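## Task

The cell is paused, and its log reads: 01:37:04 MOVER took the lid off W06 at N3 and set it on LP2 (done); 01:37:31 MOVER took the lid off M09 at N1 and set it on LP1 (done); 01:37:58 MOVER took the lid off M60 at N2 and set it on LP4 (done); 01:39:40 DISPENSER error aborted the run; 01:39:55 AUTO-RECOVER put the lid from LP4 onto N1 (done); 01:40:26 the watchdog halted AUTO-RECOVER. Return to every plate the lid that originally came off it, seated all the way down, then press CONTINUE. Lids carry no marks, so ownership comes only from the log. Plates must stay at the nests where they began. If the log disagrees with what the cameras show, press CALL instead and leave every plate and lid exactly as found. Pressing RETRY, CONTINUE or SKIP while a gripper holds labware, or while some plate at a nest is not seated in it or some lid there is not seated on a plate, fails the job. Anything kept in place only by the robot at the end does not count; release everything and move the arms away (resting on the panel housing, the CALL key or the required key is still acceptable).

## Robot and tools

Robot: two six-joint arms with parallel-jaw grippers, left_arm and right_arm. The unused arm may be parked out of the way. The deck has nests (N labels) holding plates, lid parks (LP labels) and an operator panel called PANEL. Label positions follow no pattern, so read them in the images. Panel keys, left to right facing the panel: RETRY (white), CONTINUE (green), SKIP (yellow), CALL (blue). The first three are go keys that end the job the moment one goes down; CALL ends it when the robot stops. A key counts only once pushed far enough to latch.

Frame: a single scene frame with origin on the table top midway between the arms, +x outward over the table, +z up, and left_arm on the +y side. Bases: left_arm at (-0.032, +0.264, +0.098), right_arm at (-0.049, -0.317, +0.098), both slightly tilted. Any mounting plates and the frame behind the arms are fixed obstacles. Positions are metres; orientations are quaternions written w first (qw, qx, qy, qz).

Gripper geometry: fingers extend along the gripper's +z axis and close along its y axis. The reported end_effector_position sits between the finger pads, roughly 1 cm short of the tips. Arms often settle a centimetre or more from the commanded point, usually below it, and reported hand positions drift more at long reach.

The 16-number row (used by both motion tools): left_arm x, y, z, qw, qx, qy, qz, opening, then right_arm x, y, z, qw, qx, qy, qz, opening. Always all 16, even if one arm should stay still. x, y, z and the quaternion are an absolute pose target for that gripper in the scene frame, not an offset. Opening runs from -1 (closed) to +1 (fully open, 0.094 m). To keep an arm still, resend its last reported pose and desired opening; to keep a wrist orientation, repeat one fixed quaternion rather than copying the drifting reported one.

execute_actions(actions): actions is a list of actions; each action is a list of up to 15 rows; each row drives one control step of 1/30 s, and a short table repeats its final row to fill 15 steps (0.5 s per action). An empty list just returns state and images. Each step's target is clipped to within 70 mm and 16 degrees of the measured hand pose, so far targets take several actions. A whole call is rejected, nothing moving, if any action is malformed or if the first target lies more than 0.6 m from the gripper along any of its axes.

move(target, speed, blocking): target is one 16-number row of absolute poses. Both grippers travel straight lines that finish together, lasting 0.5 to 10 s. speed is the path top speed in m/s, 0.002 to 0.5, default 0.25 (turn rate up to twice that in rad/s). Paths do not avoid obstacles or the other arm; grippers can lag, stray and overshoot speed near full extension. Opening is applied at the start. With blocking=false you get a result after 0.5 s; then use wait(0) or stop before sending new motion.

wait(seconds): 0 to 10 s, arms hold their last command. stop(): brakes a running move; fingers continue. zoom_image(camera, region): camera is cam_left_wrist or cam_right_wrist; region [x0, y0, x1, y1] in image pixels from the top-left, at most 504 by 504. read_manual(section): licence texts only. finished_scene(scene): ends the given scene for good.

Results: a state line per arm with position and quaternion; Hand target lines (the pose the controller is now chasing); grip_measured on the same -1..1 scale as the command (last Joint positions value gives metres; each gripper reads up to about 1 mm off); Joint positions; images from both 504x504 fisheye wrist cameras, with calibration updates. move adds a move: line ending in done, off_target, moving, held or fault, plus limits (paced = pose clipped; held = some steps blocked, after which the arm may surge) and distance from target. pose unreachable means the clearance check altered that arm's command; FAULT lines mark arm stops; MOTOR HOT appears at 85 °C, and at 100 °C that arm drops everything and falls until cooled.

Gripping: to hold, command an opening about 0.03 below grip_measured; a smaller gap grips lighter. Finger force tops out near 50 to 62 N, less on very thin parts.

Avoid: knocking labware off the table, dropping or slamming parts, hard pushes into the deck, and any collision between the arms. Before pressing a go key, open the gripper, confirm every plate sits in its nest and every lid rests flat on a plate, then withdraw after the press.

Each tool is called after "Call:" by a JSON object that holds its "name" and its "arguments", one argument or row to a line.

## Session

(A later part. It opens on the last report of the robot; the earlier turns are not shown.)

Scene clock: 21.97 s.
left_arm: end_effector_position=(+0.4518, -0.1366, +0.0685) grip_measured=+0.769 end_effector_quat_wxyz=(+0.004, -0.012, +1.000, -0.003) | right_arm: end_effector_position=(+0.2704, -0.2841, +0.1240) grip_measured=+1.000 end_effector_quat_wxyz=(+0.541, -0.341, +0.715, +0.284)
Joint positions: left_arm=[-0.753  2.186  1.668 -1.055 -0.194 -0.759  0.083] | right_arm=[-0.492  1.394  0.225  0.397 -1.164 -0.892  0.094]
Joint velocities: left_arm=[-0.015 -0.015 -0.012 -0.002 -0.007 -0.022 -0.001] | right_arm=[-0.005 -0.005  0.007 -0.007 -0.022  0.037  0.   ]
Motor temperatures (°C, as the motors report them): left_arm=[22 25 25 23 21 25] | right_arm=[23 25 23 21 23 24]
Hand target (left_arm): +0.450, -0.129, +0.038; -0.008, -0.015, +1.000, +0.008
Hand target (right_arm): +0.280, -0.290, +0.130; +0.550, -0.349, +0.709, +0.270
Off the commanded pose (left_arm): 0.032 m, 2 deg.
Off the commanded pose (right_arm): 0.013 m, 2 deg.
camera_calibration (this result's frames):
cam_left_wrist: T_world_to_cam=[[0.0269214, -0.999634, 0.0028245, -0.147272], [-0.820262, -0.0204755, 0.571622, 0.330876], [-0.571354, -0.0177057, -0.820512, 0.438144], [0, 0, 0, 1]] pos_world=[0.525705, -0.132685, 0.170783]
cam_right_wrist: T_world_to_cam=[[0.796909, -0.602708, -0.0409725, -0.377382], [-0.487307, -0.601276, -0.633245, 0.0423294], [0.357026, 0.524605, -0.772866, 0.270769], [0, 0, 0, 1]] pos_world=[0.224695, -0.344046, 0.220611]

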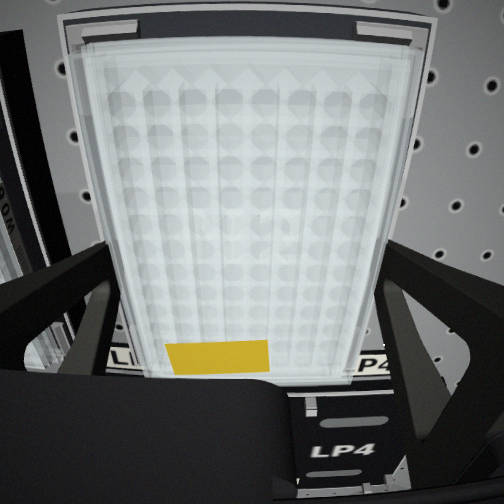

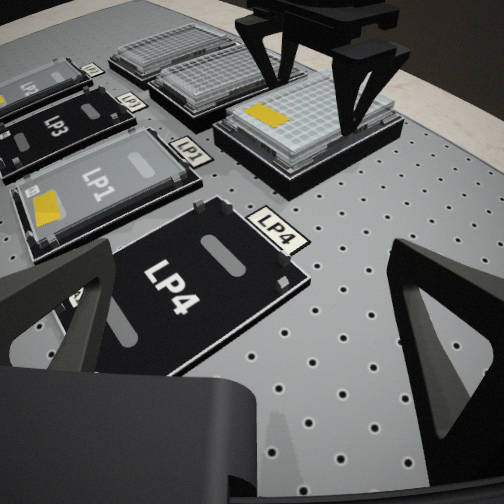

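Call:
{"name": "execute_actions", "arguments": {
  "actions": [
    [[0.452,-0.138,0.067,0.004,-0.012,1,-0.003,0.73,0.28,-0.29,0.13,0.55,-0.35,0.71,0.27,1]],
    [[0.452,-0.138,0.067,0.004,-0.012,1,-0.003,1,0.28,-0.29,0.13,0.55,-0.35,0.71,0.27,1]]
  ]
}}

Call:
{"name": "move", "arguments": {
  "target": [0.458,-0.153,0.17,0.01,-0.01,1,-0.01,1,0.28,-0.29,0.13,0.55,-0.35,0.71,0.27,1],
  "speed": 0.08
}}

Call:
{"name": "move", "arguments": {
  "target": [0.28,-0.09,0.19,0,0,1,0,1,0.28,-0.29,0.13,0.55,-0.35,0.71,0.27,1]
}}

Call:
{"name": "move", "arguments": {
  "target": [0.279,-0.068,0.065,-0.006,0,1,0.007,1,0.28,-0.29,0.13,0.55,-0.35,0.71,0.27,1],
  "speed": 0.08
}}

Scene clock: 23.13 s.
left_arm: end_effector_position=(+0.4518, -0.1366, +0.0685) grip_measured=+0.999 end_effector_quat_wxyz=(+0.004, -0.012, +1.000, -0.003) | right_arm: end_effector_position=(+0.2704, -0.2841, +0.1240) grip_measured=+1.000 end_effector_quat_wxyz=(+0.541, -0.341, +0.715, +0.284)
Joint positions: left_arm=[-0.753  2.186  1.668 -1.055 -0.194 -0.758  0.094] | right_arm=[-0.492  1.394  0.225  0.397 -1.164 -0.892  0.094]
Joint velocities: left_arm=[-0.005 -0.015 -0.002  0.007  0.022 -0.051  0.001] | right_arm=[-0.015  0.005 -0.002  0.007  0.037 -0.051  0.   ]
Motor temperatures (°C, as the motors report them): left_arm=[22 25 25 23 21 25] | right_arm=[23 25 23 21 23 24]
Hand target (left_arm): +0.452, -0.138, +0.067; +0.004, -0.012, +1.000, -0.003
Hand target (right_arm): +0.280, -0.290, +0.130; +0.550, -0.349, +0.709, +0.270
Off the commanded pose (left_arm): 0.002 m, 0 deg.
Off the commanded pose (right_arm): 0.013 m, 2 deg.
camera_calibration (this result's frames):
cam_left_wrist: T_world_to_cam=[[0.02654, -0.999644, 0.0028218, -0.147101], [-0.820271, -0.0201642, 0.571619, 0.330922], [-0.571359, -0.0174854, -0.820514, 0.438176], [0, 0, 0, 1]] pos_world=[0.525706, -0.132714, 0.170783]
cam_right_wrist: T_world_to_cam=[[0.796909, -0.602708, -0.0409725, -0.377382], [-0.487307, -0.601276, -0.633245, 0.0423294], [0.357026, 0.524605, -0.772866, 0.270769], [0, 0, 0, 1]] pos_world=[0.224695, -0.344046, 0.220611]

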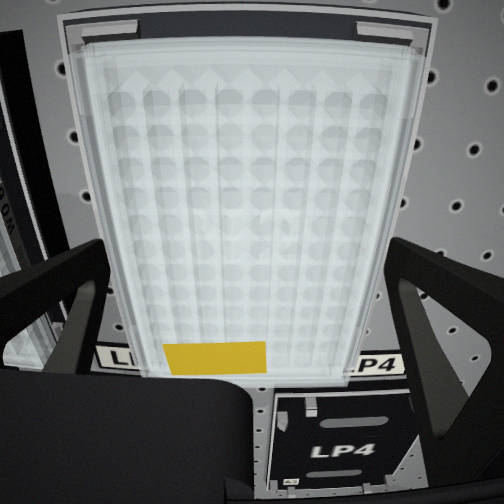

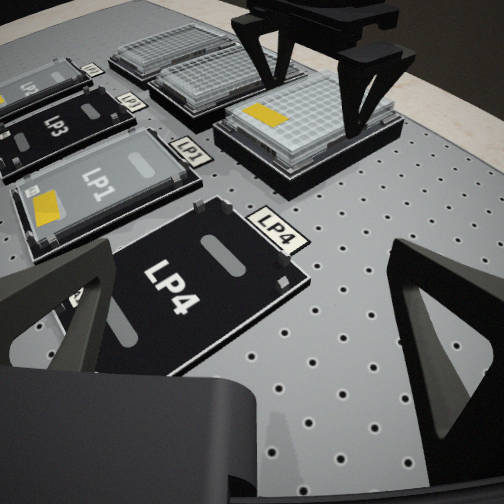

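Scene clock: 24.83 s.
left_arm: end_effector_position=(+0.4438, -0.1372, +0.1357) grip_measured=+0.999 end_effector_quat_wxyz=(-0.012, -0.005, +1.000, +0.012) | right_arm: end_effector_position=(+0.2704, -0.2841, +0.1240) grip_measured=+1.000 end_effector_quat_wxyz=(+0.541, -0.341, +0.715, +0.284)
Joint positions: left_arm=[-0.782  2.127  1.75  -1.247 -0.194 -0.783  0.094] | right_arm=[-0.492  1.394  0.225  0.397 -1.164 -0.892  0.094]
Joint velocities: left_arm=[-0.005 -0.005 -0.017 -0.012 -0.037  0.022 -0.001] | right_arm=[-0.005 -0.005 -0.002  0.007 -0.081 -0.007  0.   ]
Motor temperatures (°C, as the motors report them): left_arm=[22 25 26 23 21 25] | right_arm=[23 25 23 21 23 24]
Hand target (left_arm): +0.455, -0.151, +0.171; +0.010, -0.010, +1.000, -0.011
Hand target (right_arm): +0.280, -0.290, +0.130; +0.550, -0.349, +0.709, +0.270
Off the commanded pose (left_arm): 0.040 m, 4 deg.
Off the commanded pose (right_arm): 0.013 m, 2 deg.
move: off_target (left_arm, right_arm)
camera_calibration (this result's frames):
cam_left_wrist: T_world_to_cam=[[0.0116734, -0.999544, -0.0278528, -0.136859], [-0.802098, -0.0259928, 0.596627, 0.273759], [-0.597079, 0.015376, -0.802035, 0.502169], [0, 0, 0, 1]] pos_world=[0.521013, -0.137402, 0.235613]
cam_right_wrist: T_world_to_cam=[[0.796909, -0.602708, -0.0409725, -0.377382], [-0.487307, -0.601276, -0.633245, 0.0423294], [0.357026, 0.524605, -0.772866, 0.270769], [0, 0, 0, 1]] pos_world=[0.224695, -0.344046, 0.220611]

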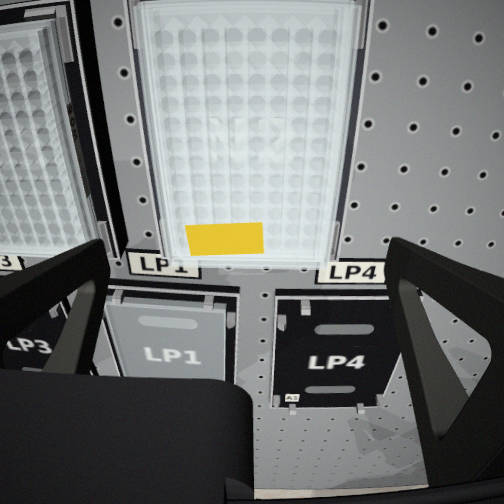

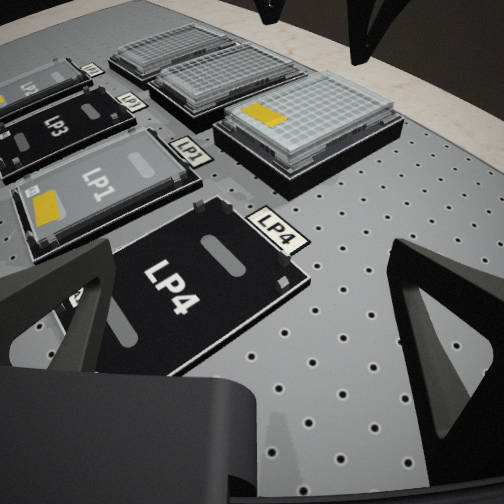

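Scene clock: 26.03 s.
left_arm: end_effector_position=(+0.2811, -0.0877, +0.1890) grip_measured=+0.999 end_effector_quat_wxyz=(-0.004, +0.008, +1.000, +0.005) | right_arm: end_effector_position=(+0.2704, -0.2841, +0.1240) grip_measured=+1.000 end_effector_quat_wxyz=(+0.541, -0.341, +0.715, +0.284)
Joint positions: left_arm=[-0.962  1.734  1.252 -1.153 -0.187 -0.936  0.094] | right_arm=[-0.492  1.394  0.225  0.397 -1.164 -0.892  0.094]
Joint velocities: left_arm=[ 0.005 -0.005 -0.002 -0.002 -0.022 -0.022  0.   ] | right_arm=[-0.005 -0.005 -0.017 -0.022  0.051  0.051  0.   ]
Motor temperatures (°C, as the motors report them): left_arm=[22 25 26 23 21 25] | right_arm=[23 25 23 21 23 24]
Hand target (left_arm): +0.280, -0.088, +0.188; -0.001, +0.000, +1.000, -0.001
Hand target (right_arm): +0.280, -0.290, +0.130; +0.550, -0.349, +0.709, +0.270
Off the commanded pose (left_arm): 0.003 m, 1 deg.
Off the commanded pose (right_arm): 0.013 m, 2 deg.
move: off_target (right_arm)
camera_calibration (this result's frames):
cam_left_wrist: T_world_to_cam=[[-0.0131256, -0.999826, -0.0132279, -0.0798599], [-0.812143, 0.00294261, 0.583451, 0.120634], [-0.583311, 0.0184011, -0.812041, 0.445276], [0, 0, 0, 1]] pos_world=[0.356658, -0.0883945, 0.290142]
cam_right_wrist: T_world_to_cam=[[0.796909, -0.602708, -0.0409725, -0.377382], [-0.487307, -0.601276, -0.633245, 0.0423294], [0.357026, 0.524605, -0.772866, 0.270769], [0, 0, 0, 1]] pos_world=[0.224695, -0.344046, 0.220611]

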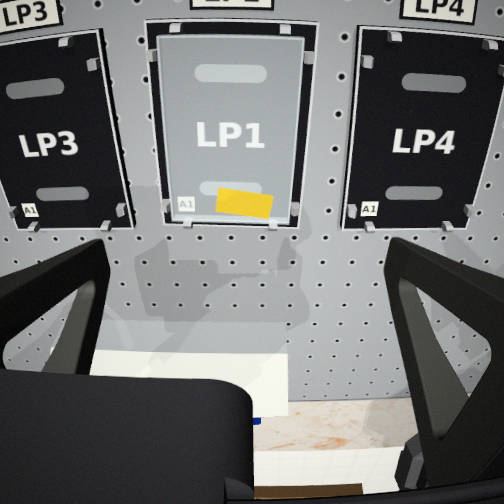

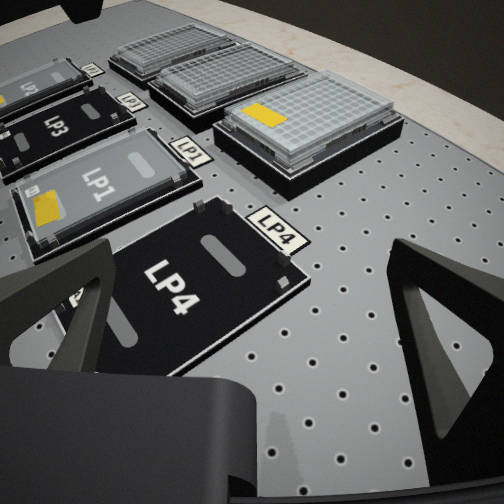

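Scene clock: 28.00 s.
left_arm: end_effector_position=(+0.2802, -0.0760, +0.0798) grip_measured=+0.999 end_effector_quat_wxyz=(-0.001, -0.001, +1.000, -0.002) | right_arm: end_effector_position=(+0.2704, -0.2841, +0.1240) grip_measured=+1.000 end_effector_quat_wxyz=(+0.541, -0.341, +0.715, +0.284)
Joint positions: left_arm=[-0.905  1.856  1.094 -0.849 -0.187 -0.892  0.094] | right_arm=[-0.492  1.394  0.225  0.397 -1.164 -0.892  0.094]
Joint velocities: left_arm=[-0.024  0.005 -0.012  0.002 -0.037  0.037 -0.001] | right_arm=[-0.005 -0.015  0.007  0.012 -0.022 -0.007  0.   ]
Motor temperatures (°C, as the motors report them): left_arm=[22 25 26 23 21 25] | right_arm=[23 25 23 21 23 24]
Hand target (left_arm): +0.280, -0.069, +0.065; -0.006, +0.000, +1.000, +0.007
Hand target (right_arm): +0.280, -0.290, +0.130; +0.550, -0.349, +0.709, +0.270
Off the commanded pose (left_arm): 0.017 m, 1 deg.
Off the commanded pose (right_arm): 0.013 m, 2 deg.
move: off_target (left_arm, right_arm)
camera_calibration (this result's frames):
cam_left_wrist: T_world_to_cam=[[0.00338614, -0.999994, -0.00111432, -0.0751834], [-0.815662, -0.00340662, 0.578519, 0.18443], [-0.578519, -0.00105003, -0.815668, 0.353383], [0, 0, 0, 1]] pos_world=[0.355125, -0.0741836, 0.181463]
cam_right_wrist: T_world_to_cam=[[0.796909, -0.602708, -0.0409725, -0.377382], [-0.487307, -0.601276, -0.633245, 0.0423294], [0.357026, 0.524605, -0.772866, 0.270769], [0, 0, 0, 1]] pos_world=[0.224695, -0.344046, 0.220611]

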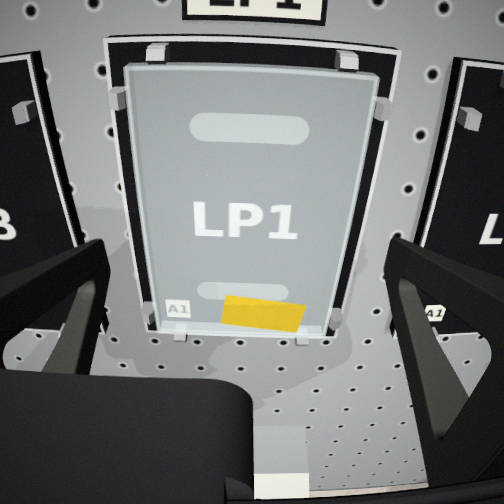

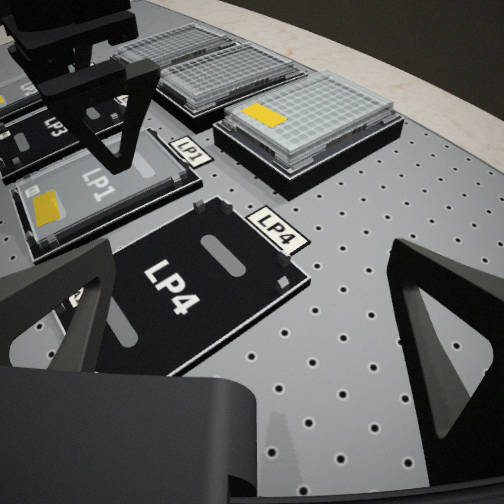

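Call:
{"name": "move", "arguments": {
  "target": [0.273,-0.067,0.025,-0.006,0.02,1,0.007,1,0.28,-0.29,0.13,0.55,-0.35,0.71,0.27,1],
  "speed": 0.05
}}

Call:
{"name": "execute_actions", "arguments": {
  "actions": [
    [[0.274,-0.075,0.04,0,0.02,1,0,0.73,0.28,-0.29,0.13,0.55,-0.35,0.71,0.27,1]]
  ]
}}

Scene clock: 29.53 s.
left_arm: end_effector_position=(+0.2751, -0.0764, +0.0423) grip_measured=+0.999 end_effector_quat_wxyz=(+0.002, +0.019, +1.000, -0.004) | right_arm: end_effector_position=(+0.2704, -0.2841, +0.1240) grip_measured=+1.000 end_effector_quat_wxyz=(+0.541, -0.341, +0.715, +0.284)
Joint positions: left_arm=[-0.898  1.918  1.057 -0.741 -0.188 -0.845  0.094] | right_arm=[-0.492  1.394  0.225  0.397 -1.164 -0.892  0.094]
Joint velocities: left_arm=[-0.005 -0.005  0.002 -0.012 -0.022 -0.007  0.   ] | right_arm=[ 0.015 -0.005 -0.002  0.002 -0.022 -0.095  0.   ]
Motor temperatures (°C, as the motors report them): left_arm=[22 25 26 23 21 25] | right_arm=[23 25 23 21 23 24]
Hand target (left_arm): +0.273, -0.067, +0.025; -0.006, +0.020, +1.000, +0.007
Hand target (right_arm): +0.280, -0.290, +0.130; +0.550, -0.349, +0.709, +0.270
Off the commanded pose (left_arm): 0.020 m, 2 deg.
Off the commanded pose (right_arm): 0.013 m, 2 deg.
move: off_target (left_arm, right_arm)
camera_calibration (this result's frames):
cam_left_wrist: T_world_to_cam=[[-0.0356452, -0.999358, 0.00364133, -0.0649883], [-0.817939, 0.0312675, 0.574454, 0.205367], [-0.574199, 0.0174982, -0.818529, 0.320107], [0, 0, 0, 1]] pos_world=[0.349466, -0.0769691, 0.144279]
cam_right_wrist: T_world_to_cam=[[0.796909, -0.602708, -0.0409725, -0.377382], [-0.487307, -0.601276, -0.633245, 0.0423294], [0.357026, 0.524605, -0.772866, 0.270769], [0, 0, 0, 1]] pos_world=[0.224695, -0.344046, 0.220611]

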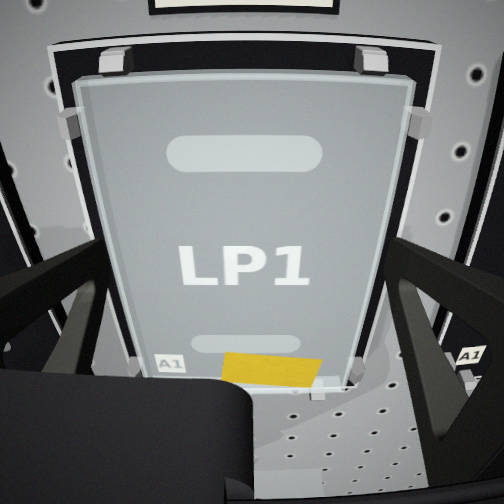

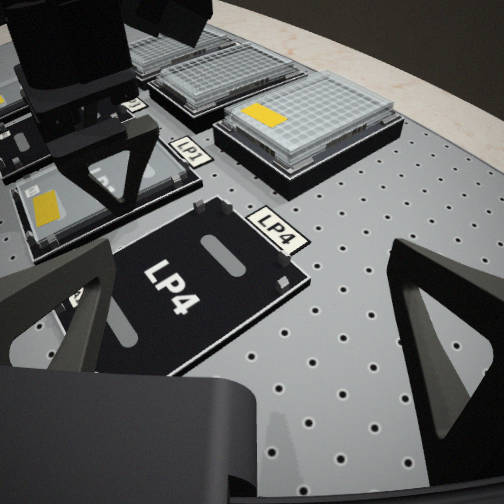

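Scene clock: 30.03 s.
left_arm: end_effector_position=(+0.2752, -0.0763, +0.0423) grip_measured=+0.766 end_effector_quat_wxyz=(+0.002, +0.019, +1.000, -0.004) | right_arm: end_effector_position=(+0.2704, -0.2841, +0.1240) grip_measured=+1.000 end_effector_quat_wxyz=(+0.541, -0.341, +0.715, +0.284)
Joint positions: left_arm=[-0.898  1.918  1.057 -0.741 -0.189 -0.845  0.083] | right_arm=[-0.492  1.394  0.225  0.397 -1.164 -0.892  0.094]
Joint velocities: left_arm=[-0.005  0.005 -0.012  0.007  0.007  0.051  0.001] | right_arm=[-0.015  0.005 -0.012  0.002 -0.022  0.022  0.   ]
Motor temperatures (°C, as the motors report them): left_arm=[22 25 25 23 21 25] | right_arm=[23 25 23 21 23 24]
Hand target (left_arm): +0.274, -0.075, +0.040; +0.000, +0.020, +1.000, +0.000
Hand target (right_arm): +0.280, -0.290, +0.130; +0.550, -0.349, +0.709, +0.270
Off the commanded pose (left_arm): 0.003 m, 0 deg.
Off the commanded pose (right_arm): 0.013 m, 2 deg.
camera_calibration (this result's frames):
cam_left_wrist: T_world_to_cam=[[-0.0356409, -0.99936, 0.00313632, -0.0648815], [-0.818278, 0.0309842, 0.573987, 0.205538], [-0.573717, 0.017891, -0.818858, 0.320074], [0, 0, 0, 1]] pos_world=[0.349507, -0.0769348, 0.144323]
cam_right_wrist: T_world_to_cam=[[0.796909, -0.602708, -0.0409725, -0.377382], [-0.487307, -0.601276, -0.633245, 0.0423294], [0.357026, 0.524605, -0.772866, 0.270769], [0, 0, 0, 1]] pos_world=[0.224695, -0.344046, 0.220611]

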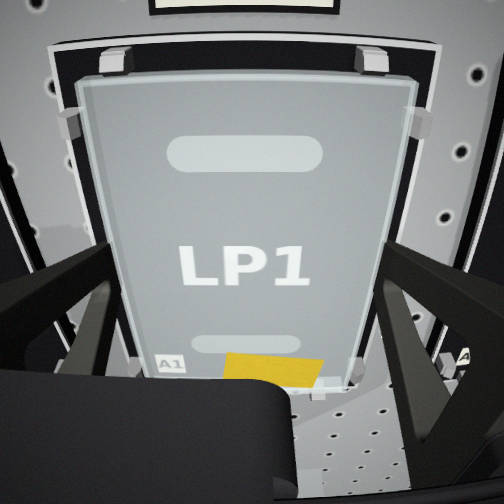

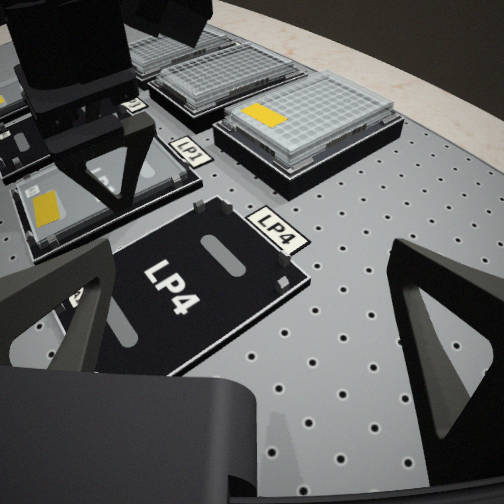

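Call:
{"name": "move", "arguments": {
  "target": [0.283,-0.088,0.15,0,0.02,1,0,0.73,0.28,-0.29,0.13,0.55,-0.35,0.71,0.27,1],
  "speed": 0.07
}}

Call:
{"name": "move", "arguments": {
  "target": [0.475,0.11,0.2,0,-0.017,1,0,0.73,0.28,-0.25,0.13,0.55,-0.35,0.71,0.27,1],
  "speed": 0.2
}}

Call:
{"name": "move", "arguments": {
  "target": [0.454,0.130,0.053,-0.009,-0.017,1,0.004,0.73,0.27,-0.12,0.10,0.57,-0.28,0.74,0.21,1],
  "speed": 0.06
}}

Scene clock: 32.07 s.
left_arm: end_effector_position=(+0.2700, -0.0687, +0.1250) grip_measured=+0.766 end_effector_quat_wxyz=(-0.018, +0.024, +0.999, +0.021) | right_arm: end_effector_position=(+0.2704, -0.2841, +0.1240) grip_measured=+1.000 end_effector_quat_wxyz=(+0.541, -0.341, +0.715, +0.284)
Joint positions: left_arm=[-0.931  1.789  1.138 -1.023 -0.188 -0.88   0.083] | right_arm=[-0.492  1.394  0.225  0.397 -1.164 -0.892  0.094]
Joint velocities: left_arm=[ 0.005 -0.005 -0.012 -0.012  0.007 -0.022 -0.001] | right_arm=[-0.005  0.005 -0.007 -0.012 -0.007  0.007  0.   ]
Motor temperatures (°C, as the motors report them): left_arm=[22 25 26 23 21 25] | right_arm=[23 25 23 21 23 24]
Hand target (left_arm): +0.281, -0.086, +0.151; -0.000, +0.020, +1.000, -0.001
Hand target (right_arm): +0.280, -0.290, +0.130; +0.550, -0.349, +0.709, +0.270
Off the commanded pose (left_arm): 0.034 m, 3 deg.
Off the commanded pose (right_arm): 0.013 m, 2 deg.
move: off_target (left_arm, right_arm)
camera_calibration (this result's frames):
cam_left_wrist: T_world_to_cam=[[-0.0468892, -0.997841, -0.0459869, -0.0484759], [-0.795482, 0.00945632, 0.605903, 0.141967], [-0.60416, 0.064992, -0.794208, 0.393054], [0, 0, 0, 1]] pos_world=[0.348126, -0.0752591, 0.223919]
cam_right_wrist: T_world_to_cam=[[0.796909, -0.602708, -0.0409725, -0.377382], [-0.487307, -0.601276, -0.633245, 0.0423294], [0.357026, 0.524605, -0.772866, 0.270769], [0, 0, 0, 1]] pos_world=[0.224695, -0.344046, 0.220611]

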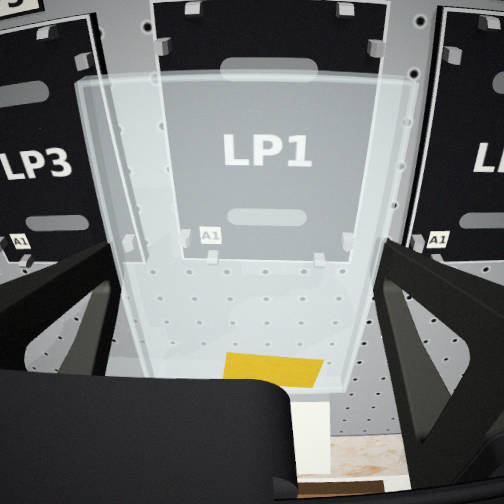

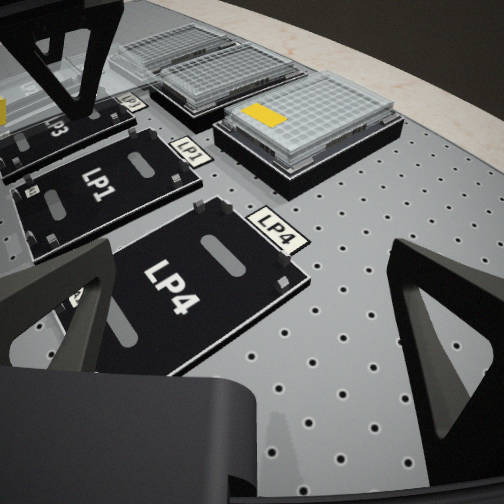

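Scene clock: 33.97 s.
left_arm: end_effector_position=(+0.4611, +0.1122, +0.1852) grip_measured=+0.766 end_effector_quat_wxyz=(-0.012, -0.020, +1.000, +0.010) | right_arm: end_effector_position=(+0.2839, -0.2551, +0.1341) grip_measured=+1.000 end_effector_quat_wxyz=(+0.555, -0.353, +0.707, +0.259)
Joint positions: left_arm=[-0.42   1.715  1.366 -1.199 -0.197 -0.443  0.083] | right_arm=[-0.341  1.411  0.188  0.683 -1.029 -0.701  0.094]
Joint velocities: left_arm=[-0.024  0.005 -0.002 -0.002 -0.051  0.022  0.001] | right_arm=[-0.005 -0.005  0.002 -0.012 -0.022  0.037  0.   ]
Motor temperatures (°C, as the motors report them): left_arm=[22 25 26 23 21 25] | right_arm=[23 25 23 21 23 24]
Hand target (left_arm): +0.476, +0.110, +0.201; +0.001, -0.017, +1.000, +0.003
Hand target (right_arm): +0.280, -0.250, +0.130; +0.549, -0.350, +0.710, +0.269
Off the commanded pose (left_arm): 0.020 m, 2 deg.
Off the commanded pose (right_arm): 0.008 m, 1 deg.
move: off_target (left_arm)
camera_calibration (this result's frames):
cam_left_wrist: T_world_to_cam=[[0.042337, -0.998773, -0.0257096, 0.0989953], [-0.801251, -0.0493136, 0.596293, 0.266845], [-0.596829, -0.00464543, -0.802355, 0.550566], [0, 0, 0, 1]] pos_world=[0.538212, 0.11459, 0.285177]
cam_right_wrist: T_world_to_cam=[[0.790161, -0.612531, 0.0212399, -0.379138], [-0.460987, -0.616794, -0.638009, 0.0619095], [0.403901, 0.494339, -0.769736, 0.237113], [0, 0, 0, 1]] pos_world=[0.232349, -0.311262, 0.230066]

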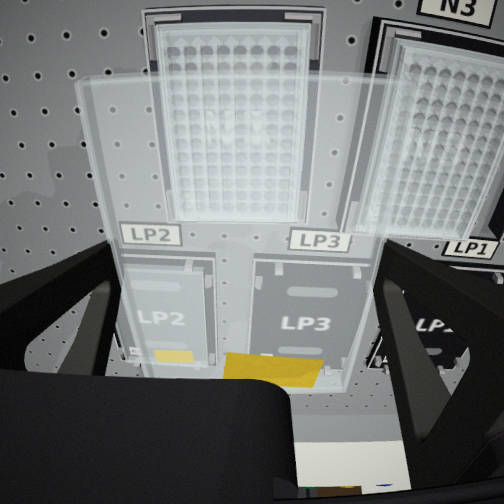

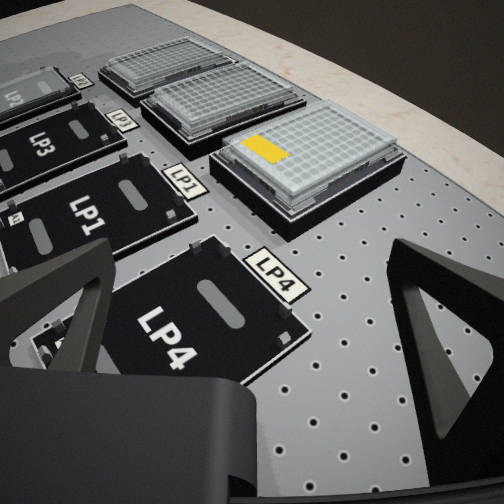

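Scene clock: 36.67 s.
left_arm: end_effector_position=(+0.4603, +0.1242, +0.0705) grip_measured=+0.766 end_effector_quat_wxyz=(+0.002, -0.018, +1.000, +0.002) | right_arm: end_effector_position=(+0.2707, -0.1230, +0.1009) grip_measured=+1.000 end_effector_quat_wxyz=(+0.566, -0.289, +0.745, +0.201)
Joint positions: left_arm=[-0.354  1.834  1.205 -0.873 -0.188 -0.366  0.083] | right_arm=[ 0.378  1.958  0.149  1.543 -0.178 -0.279  0.094]
Joint velocities: left_arm=[ 0.005 -0.015 -0.007  0.007 -0.022 -0.037 -0.   ] | right_arm=[ 0.005 -0.005 -0.002 -0.012 -0.037 -0.022  0.   ]
Motor temperatures (°C, as the motors report them): left_arm=[22 25 26 23 21 25] | right_arm=[23 25 23 21 23 24]
Hand target (left_arm): +0.456, +0.129, +0.053; -0.009, -0.017, +1.000, +0.004
Hand target (right_arm): +0.269, -0.119, +0.099; +0.565, -0.287, +0.746, +0.206
Off the commanded pose (left_arm): 0.019 m, 1 deg.
Off the commanded pose (right_arm): 0.003 m, 2 deg.
joint sent to its limit (right arm) — the command would take joint 4 (wrist pitch) past its upper limit, so that joint was sent only as far as its limit.
move: off_target (left_arm)
camera_calibration (this result's frames):
cam_left_wrist: T_world_to_cam=[[0.0380771, -0.999246, -0.0075301, 0.108731], [-0.818406, -0.0355081, 0.573542, 0.342962], [-0.573378, -0.0156761, -0.819141, 0.449793], [0, 0, 0, 1]] pos_world=[0.534444, 0.127878, 0.17256]
cam_right_wrist: T_world_to_cam=[[0.662317, -0.748821, 0.0245604, -0.26958], [-0.581484, -0.53443, -0.613401, 0.156409], [0.472453, 0.391984, -0.78939, 0.12243], [0, 0, 0, 1]] pos_world=[0.211655, -0.166269, 0.199207]

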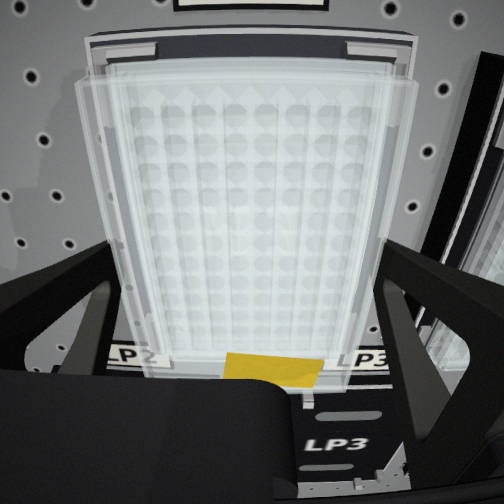

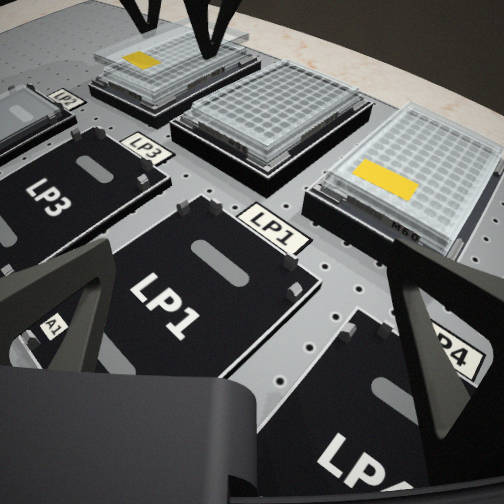

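Call:
{"name": "execute_actions", "arguments": {
  "actions": [
    [[0.453,0.126,0.045,-0.012,-0.017,1,0.005,0.73,0.27,-0.12,0.10,0.57,-0.28,0.74,0.21,1]],
    [[0.453,0.125,0.038,-0.014,-0.017,1,0.005,0.73,0.27,-0.12,0.10,0.57,-0.28,0.74,0.21,1]],
    [[0.453,0.124,0.031,-0.015,-0.017,1,0.005,0.73,0.27,-0.12,0.10,0.57,-0.28,0.74,0.21,1]]
  ]
}}

Scene clock: 38.23 s.
left_arm: end_effector_position=(+0.4599, +0.1214, +0.0569) grip_measured=+0.766 end_effector_quat_wxyz=(+0.001, -0.018, +1.000, +0.002) | right_arm: end_effector_position=(+0.2705, -0.1228, +0.1010) grip_measured=+1.000 end_effector_quat_wxyz=(+0.565, -0.286, +0.747, +0.204)
Joint positions: left_arm=[-0.354  1.861  1.201 -0.846 -0.187 -0.366  0.083] | right_arm=[ 0.378  1.958  0.149  1.543 -0.179 -0.269  0.094]
Joint velocities: left_arm=[-0.005 -0.015  0.017 -0.007  0.007 -0.037 -0.   ] | right_arm=[ 0.005 -0.005  0.012 -0.002  0.007  0.022  0.   ]
Motor temperatures (°C, as the motors report them): left_arm=[22 25 26 23 21 25] | right_arm=[23 25 23 21 23 24]
Hand target (left_arm): +0.452, +0.124, +0.032; -0.015, -0.017, +1.000, +0.005
Hand target (right_arm): +0.270, -0.120, +0.100; +0.566, -0.284, +0.745, +0.210
Off the commanded pose (left_arm): 0.027 m, 2 deg.
Off the commanded pose (right_arm): 0.003 m, 1 deg.
joint sent to its limit (right arm) — the command would take joint 4 (wrist pitch) past its upper limit, so that joint was sent only as far as its limit.
camera_calibration (this result's frames):
cam_left_wrist: T_world_to_cam=[[0.0374947, -0.999268, -0.00754358, 0.106179], [-0.816581, -0.0349894, 0.57617, 0.349276], [-0.576012, -0.0154433, -0.817295, 0.43954], [0, 0, 0, 1]] pos_world=[0.534411, 0.12511, 0.158793]
cam_right_wrist: T_world_to_cam=[[0.661355, -0.749937, 0.0142637, -0.268165], [-0.58621, -0.528644, -0.613917, 0.158509], [0.467939, 0.397656, -0.789242, 0.124374], [0, 0, 0, 1]] pos_world=[0.212073, -0.16677, 0.199297]

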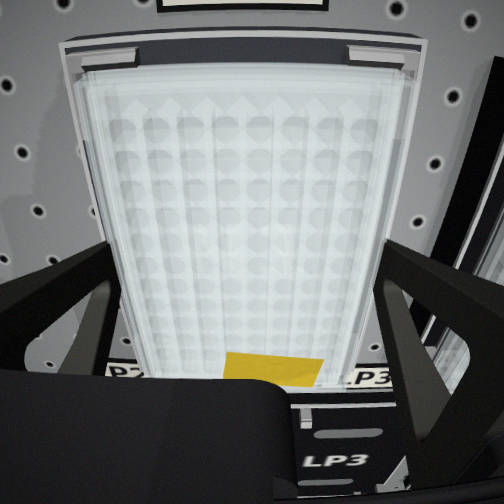

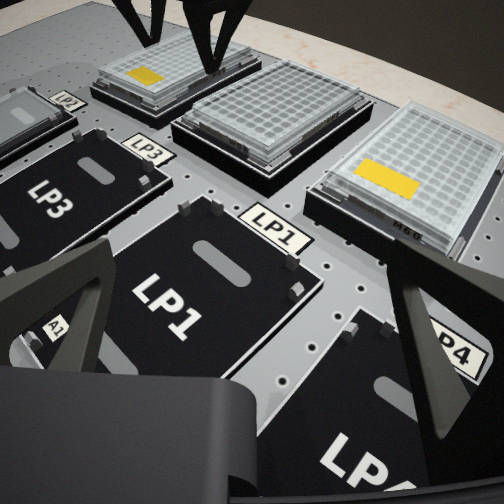

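Call:
{"name": "execute_actions", "arguments": {
  "actions": [
    [[0.46,0.121,0.055,0,-0.017,1,0,0.73,0.27,-0.12,0.10,0.57,-0.28,0.74,0.21,1]],
    [[0.46,0.121,0.055,0,-0.017,1,0,1,0.27,-0.12,0.10,0.57,-0.28,0.74,0.21,1]]
  ]
}}

Call:
{"name": "move", "arguments": {
  "target": [0.465,0.112,0.16,0,-0.017,1,0,1,0.27,-0.12,0.10,0.57,-0.28,0.74,0.21,1],
  "speed": 0.08
}}

Call:
{"name": "zoom_image", "arguments": {
  "camera": "cam_right_wrist",
  "region": [80,10,280,140]
}}

Call:
{"name": "move", "arguments": {
  "target": [0.28,0.175,0.19,0,0,1,0,1,0.27,-0.17,0.09,0.56,-0.3,0.736,0.23,1]
}}

Call:
{"name": "move", "arguments": {
  "target": [0.27,0.19,0.065,-0.008,0,1,0.003,1,0.27,-0.17,0.09,0.56,-0.3,0.736,0.23,1],
  "speed": 0.08
}}

Scene clock: 39.40 s.
left_arm: end_effector_position=(+0.4599, +0.1214, +0.0569) grip_measured=+0.999 end_effector_quat_wxyz=(+0.001, -0.018, +1.000, +0.001) | right_arm: end_effector_position=(+0.2705, -0.1228, +0.1010) grip_measured=+1.000 end_effector_quat_wxyz=(+0.565, -0.286, +0.747, +0.204)
Joint positions: left_arm=[-0.354  1.861  1.201 -0.846 -0.187 -0.366  0.094] | right_arm=[ 0.378  1.958  0.149  1.543 -0.179 -0.269  0.094]
Joint velocities: left_arm=[-0.005 -0.015  0.007 -0.012 -0.022  0.022  0.   ] | right_arm=[-0.005 -0.024 -0.012 -0.012 -0.066  0.051  0.   ]
Motor temperatures (°C, as the motors report them): left_arm=[22 25 26 23 21 25] | right_arm=[23 25 23 21 23 24]
Hand target (left_arm): +0.460, +0.121, +0.055; -0.000, -0.017, +1.000, -0.000
Hand target (right_arm): +0.270, -0.120, +0.100; +0.566, -0.284, +0.745, +0.210
Off the commanded pose (left_arm): 0.002 m, 0 deg.
Off the commanded pose (right_arm): 0.003 m, 1 deg.
joint sent to its limit (right arm) — the command would take joint 4 (wrist pitch) past its upper limit, so that joint was sent only as far as its limit.
camera_calibration (this result's frames):
cam_left_wrist: T_world_to_cam=[[0.0374937, -0.999271, -0.00718769, 0.106098], [-0.816509, -0.0347814, 0.576284, 0.349192], [-0.576113, -0.0157382, -0.817218, 0.439604], [0, 0, 0, 1]] pos_world=[0.534402, 0.125085, 0.158782]
cam_right_wrist: T_world_to_cam=[[0.661355, -0.749937, 0.0142637, -0.268165], [-0.58621, -0.528644, -0.613917, 0.158509], [0.467939, 0.397656, -0.789242, 0.124374], [0, 0, 0, 1]] pos_world=[0.212073, -0.16677, 0.199297]

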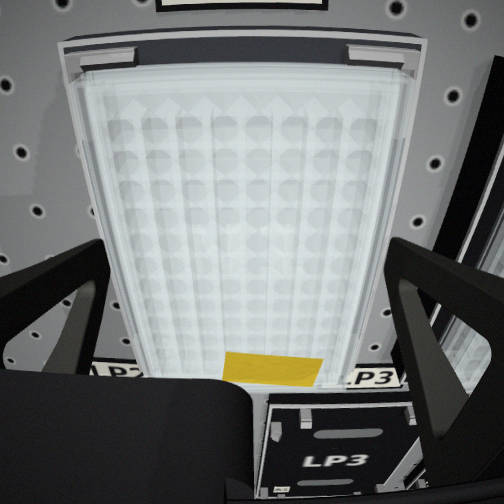

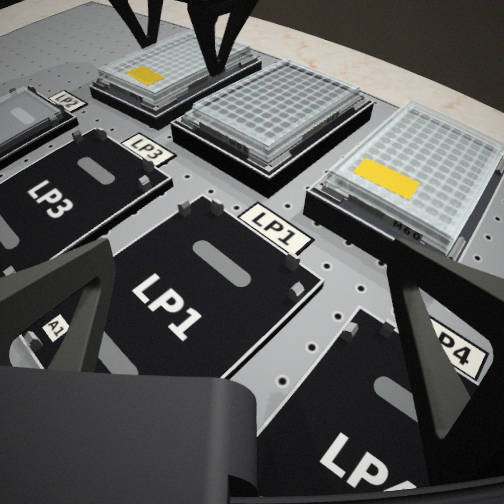

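Scene clock: 41.07 s.
left_arm: end_effector_position=(+0.4453, +0.1217, +0.1344) grip_measured=+0.999 end_effector_quat_wxyz=(-0.024, -0.012, +1.000, +0.010) | right_arm: end_effector_position=(+0.2705, -0.1228, +0.1010) grip_measured=+1.000 end_effector_quat_wxyz=(+0.565, -0.286, +0.747, +0.204)
Joint positions: left_arm=[-0.392  1.744  1.261 -1.084 -0.187 -0.404  0.094] | right_arm=[ 0.378  1.958  0.149  1.543 -0.179 -0.269  0.094]
Joint velocities: left_arm=[-0.005  0.005 -0.017  0.007  0.037 -0.081  0.001] | right_arm=[ 0.005 -0.015  0.007 -0.007  0.066 -0.022  0.   ]
Motor temperatures (°C, as the motors report them): left_arm=[22 25 26 23 21 25] | right_arm=[23 25 23 21 23 24]
Hand target (left_arm): +0.462, +0.113, +0.160; -0.000, -0.017, +1.000, -0.001
Hand target (right_arm): +0.270, -0.120, +0.100; +0.566, -0.284, +0.745, +0.210
Off the commanded pose (left_arm): 0.034 m, 3 deg.
Off the commanded pose (right_arm): 0.003 m, 1 deg.
joint sent to its limit (right arm) — the command would take joint 4 (wrist pitch) past its upper limit, so that joint was sent only as far as its limit.
move: off_target (left_arm)
camera_calibration (this result's frames):
cam_left_wrist: T_world_to_cam=[[0.0264749, -0.999314, -0.0258925, 0.115002], [-0.786668, -0.0368092, 0.616279, 0.274202], [-0.616809, 0.00405287, -0.787102, 0.506191], [0, 0, 0, 1]] pos_world=[0.524884, 0.122965, 0.232417]
cam_right_wrist: T_world_to_cam=[[0.661355, -0.749937, 0.0142637, -0.268165], [-0.58621, -0.528644, -0.613917, 0.158509], [0.467939, 0.397656, -0.789242, 0.124374], [0, 0, 0, 1]] pos_world=[0.212073, -0.16677, 0.199297]

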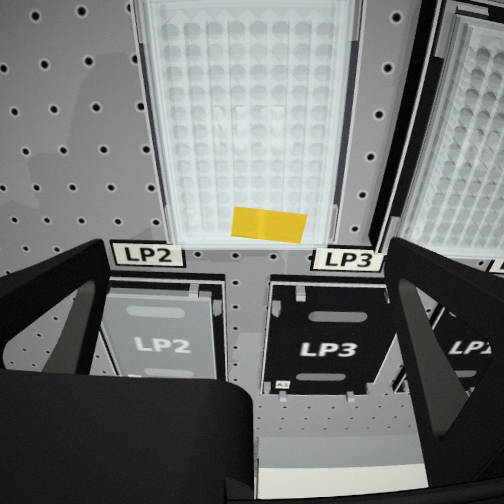

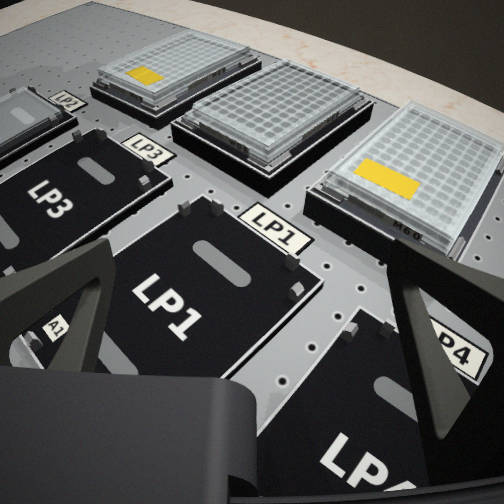

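Region (80, 10, 280, 140) of cam_right_wrist's 504x504 image, scaled by 2.520, with more detail than that image has; it fills the top 328 rows of this view, and the rest is white.

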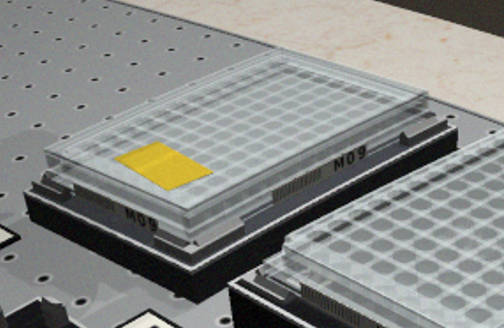

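Scene clock: 42.20 s.
left_arm: end_effector_position=(+0.2884, +0.1787, +0.1900) grip_measured=+0.999 end_effector_quat_wxyz=(+0.009, -0.003, +1.000, -0.005) | right_arm: end_effector_position=(+0.2764, -0.1662, +0.0954) grip_measured=+1.000 end_effector_quat_wxyz=(+0.564, -0.298, +0.733, +0.236)
Joint positions: left_arm=[-0.434  1.217  0.81  -1.093 -0.187 -0.412  0.094] | right_arm=[ 0.111  1.966  0.137  1.543 -0.508 -0.332  0.094]
Joint velocities: left_arm=[-0.005  0.005 -0.002  0.002  0.095 -0.007 -0.   ] | right_arm=[ 0.005 -0.005  0.002 -0.012  0.066 -0.051  0.   ]
Motor temperatures (°C, as the motors report them): left_arm=[22 25 26 23 21 25] | right_arm=[23 25 23 21 23 24]
Hand target (left_arm): +0.280, +0.178, +0.188; +0.000, -0.000, +1.000, -0.001
Hand target (right_arm): +0.270, -0.170, +0.090; +0.559, -0.300, +0.738, +0.232
Off the commanded pose (left_arm): 0.009 m, 1 deg.
Off the commanded pose (right_arm): 0.009 m, 1 deg.
joint sent to its limit (right arm) — the command would take joint 4 (wrist pitch) past its upper limit, so that joint was sent only as far as its limit.
move: done
camera_calibration (this result's frames):
cam_left_wrist: T_world_to_cam=[[0.00733332, -0.999958, 0.00541392, 0.177263], [-0.827003, -0.00302116, 0.562189, 0.134552], [-0.562149, -0.00860004, -0.826991, 0.447012], [0, 0, 0, 1]] pos_world=[0.361263, 0.181506, 0.293071]
cam_right_wrist: T_world_to_cam=[[0.706018, -0.708065, -0.0135076, -0.307283], [-0.552564, -0.538836, -0.635869, 0.126686], [0.442958, 0.456399, -0.771679, 0.149463], [0, 0, 0, 1]] pos_world=[0.220743, -0.217528, 0.191743]

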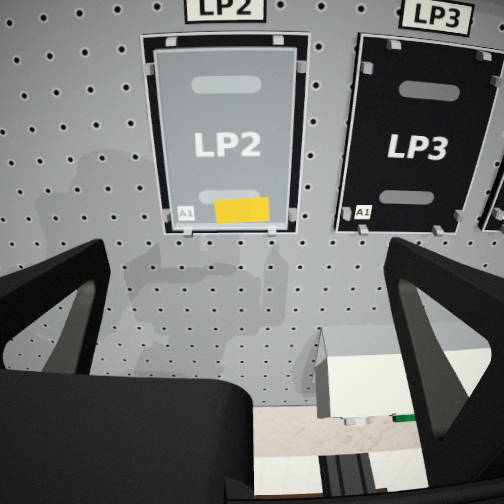

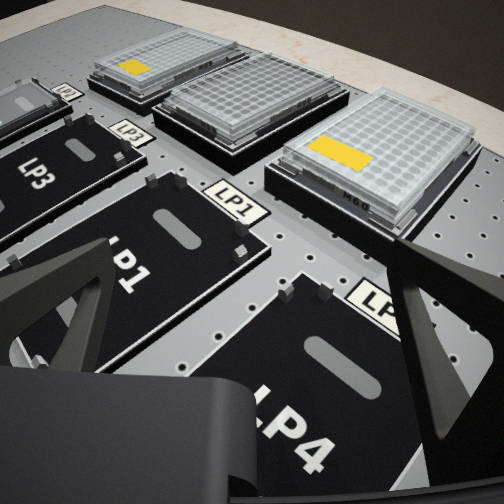

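Scene clock: 44.13 s.
left_arm: end_effector_position=(+0.2750, +0.1856, +0.0729) grip_measured=+0.999 end_effector_quat_wxyz=(-0.002, -0.000, +1.000, +0.002) | right_arm: end_effector_position=(+0.2764, -0.1662, +0.0954) grip_measured=+1.000 end_effector_quat_wxyz=(+0.565, -0.300, +0.732, +0.234)
Joint positions: left_arm=[-0.361  1.425  0.632 -0.718 -0.187 -0.339  0.094] | right_arm=[ 0.111  1.966  0.137  1.543 -0.508 -0.338  0.094]
Joint velocities: left_arm=[ 0.024 -0.005 -0.017  0.007 -0.007 -0.007 -0.001] | right_arm=[ 0.005  0.005  0.002  0.002  0.007 -0.081  0.   ]
Motor temperatures (°C, as the motors report them): left_arm=[22 25 26 23 21 25] | right_arm=[23 25 23 21 23 24]
Hand target (left_arm): +0.272, +0.189, +0.064; -0.008, +0.000, +1.000, +0.004
Hand target (right_arm): +0.270, -0.170, +0.090; +0.559, -0.301, +0.737, +0.230
Off the commanded pose (left_arm): 0.010 m, 1 deg.
Off the commanded pose (right_arm): 0.009 m, 1 deg.
joint sent to its limit (right arm) — the command would take joint 4 (wrist pitch) past its upper limit, so that joint was sent only as far as its limit.
move: done
camera_calibration (this result's frames):
cam_left_wrist: T_world_to_cam=[[0.00253031, -0.999962, -0.00839483, 0.187196], [-0.814504, -0.00693119, 0.580117, 0.185326], [-0.580152, 0.00536975, -0.81449, 0.344127], [0, 0, 0, 1]] pos_world=[0.350121, 0.186626, 0.174349]
cam_right_wrist: T_world_to_cam=[[0.707078, -0.70709, -0.00796981, -0.307942], [-0.549306, -0.542129, -0.635893, 0.125241], [0.445313, 0.454004, -0.771736, 0.14842], [0, 0, 0, 1]] pos_world=[0.220441, -0.21723, 0.191726]

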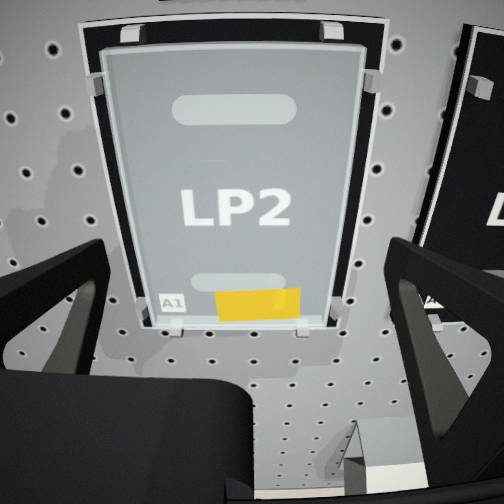

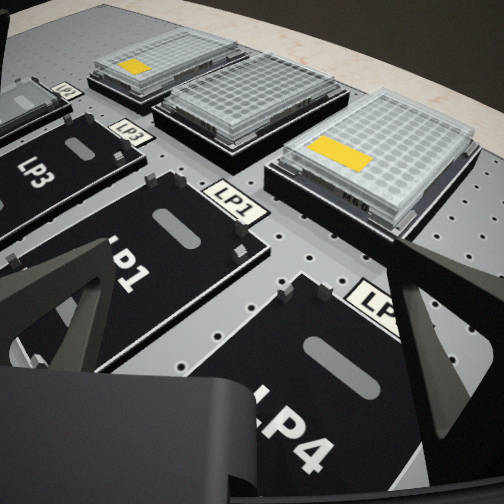

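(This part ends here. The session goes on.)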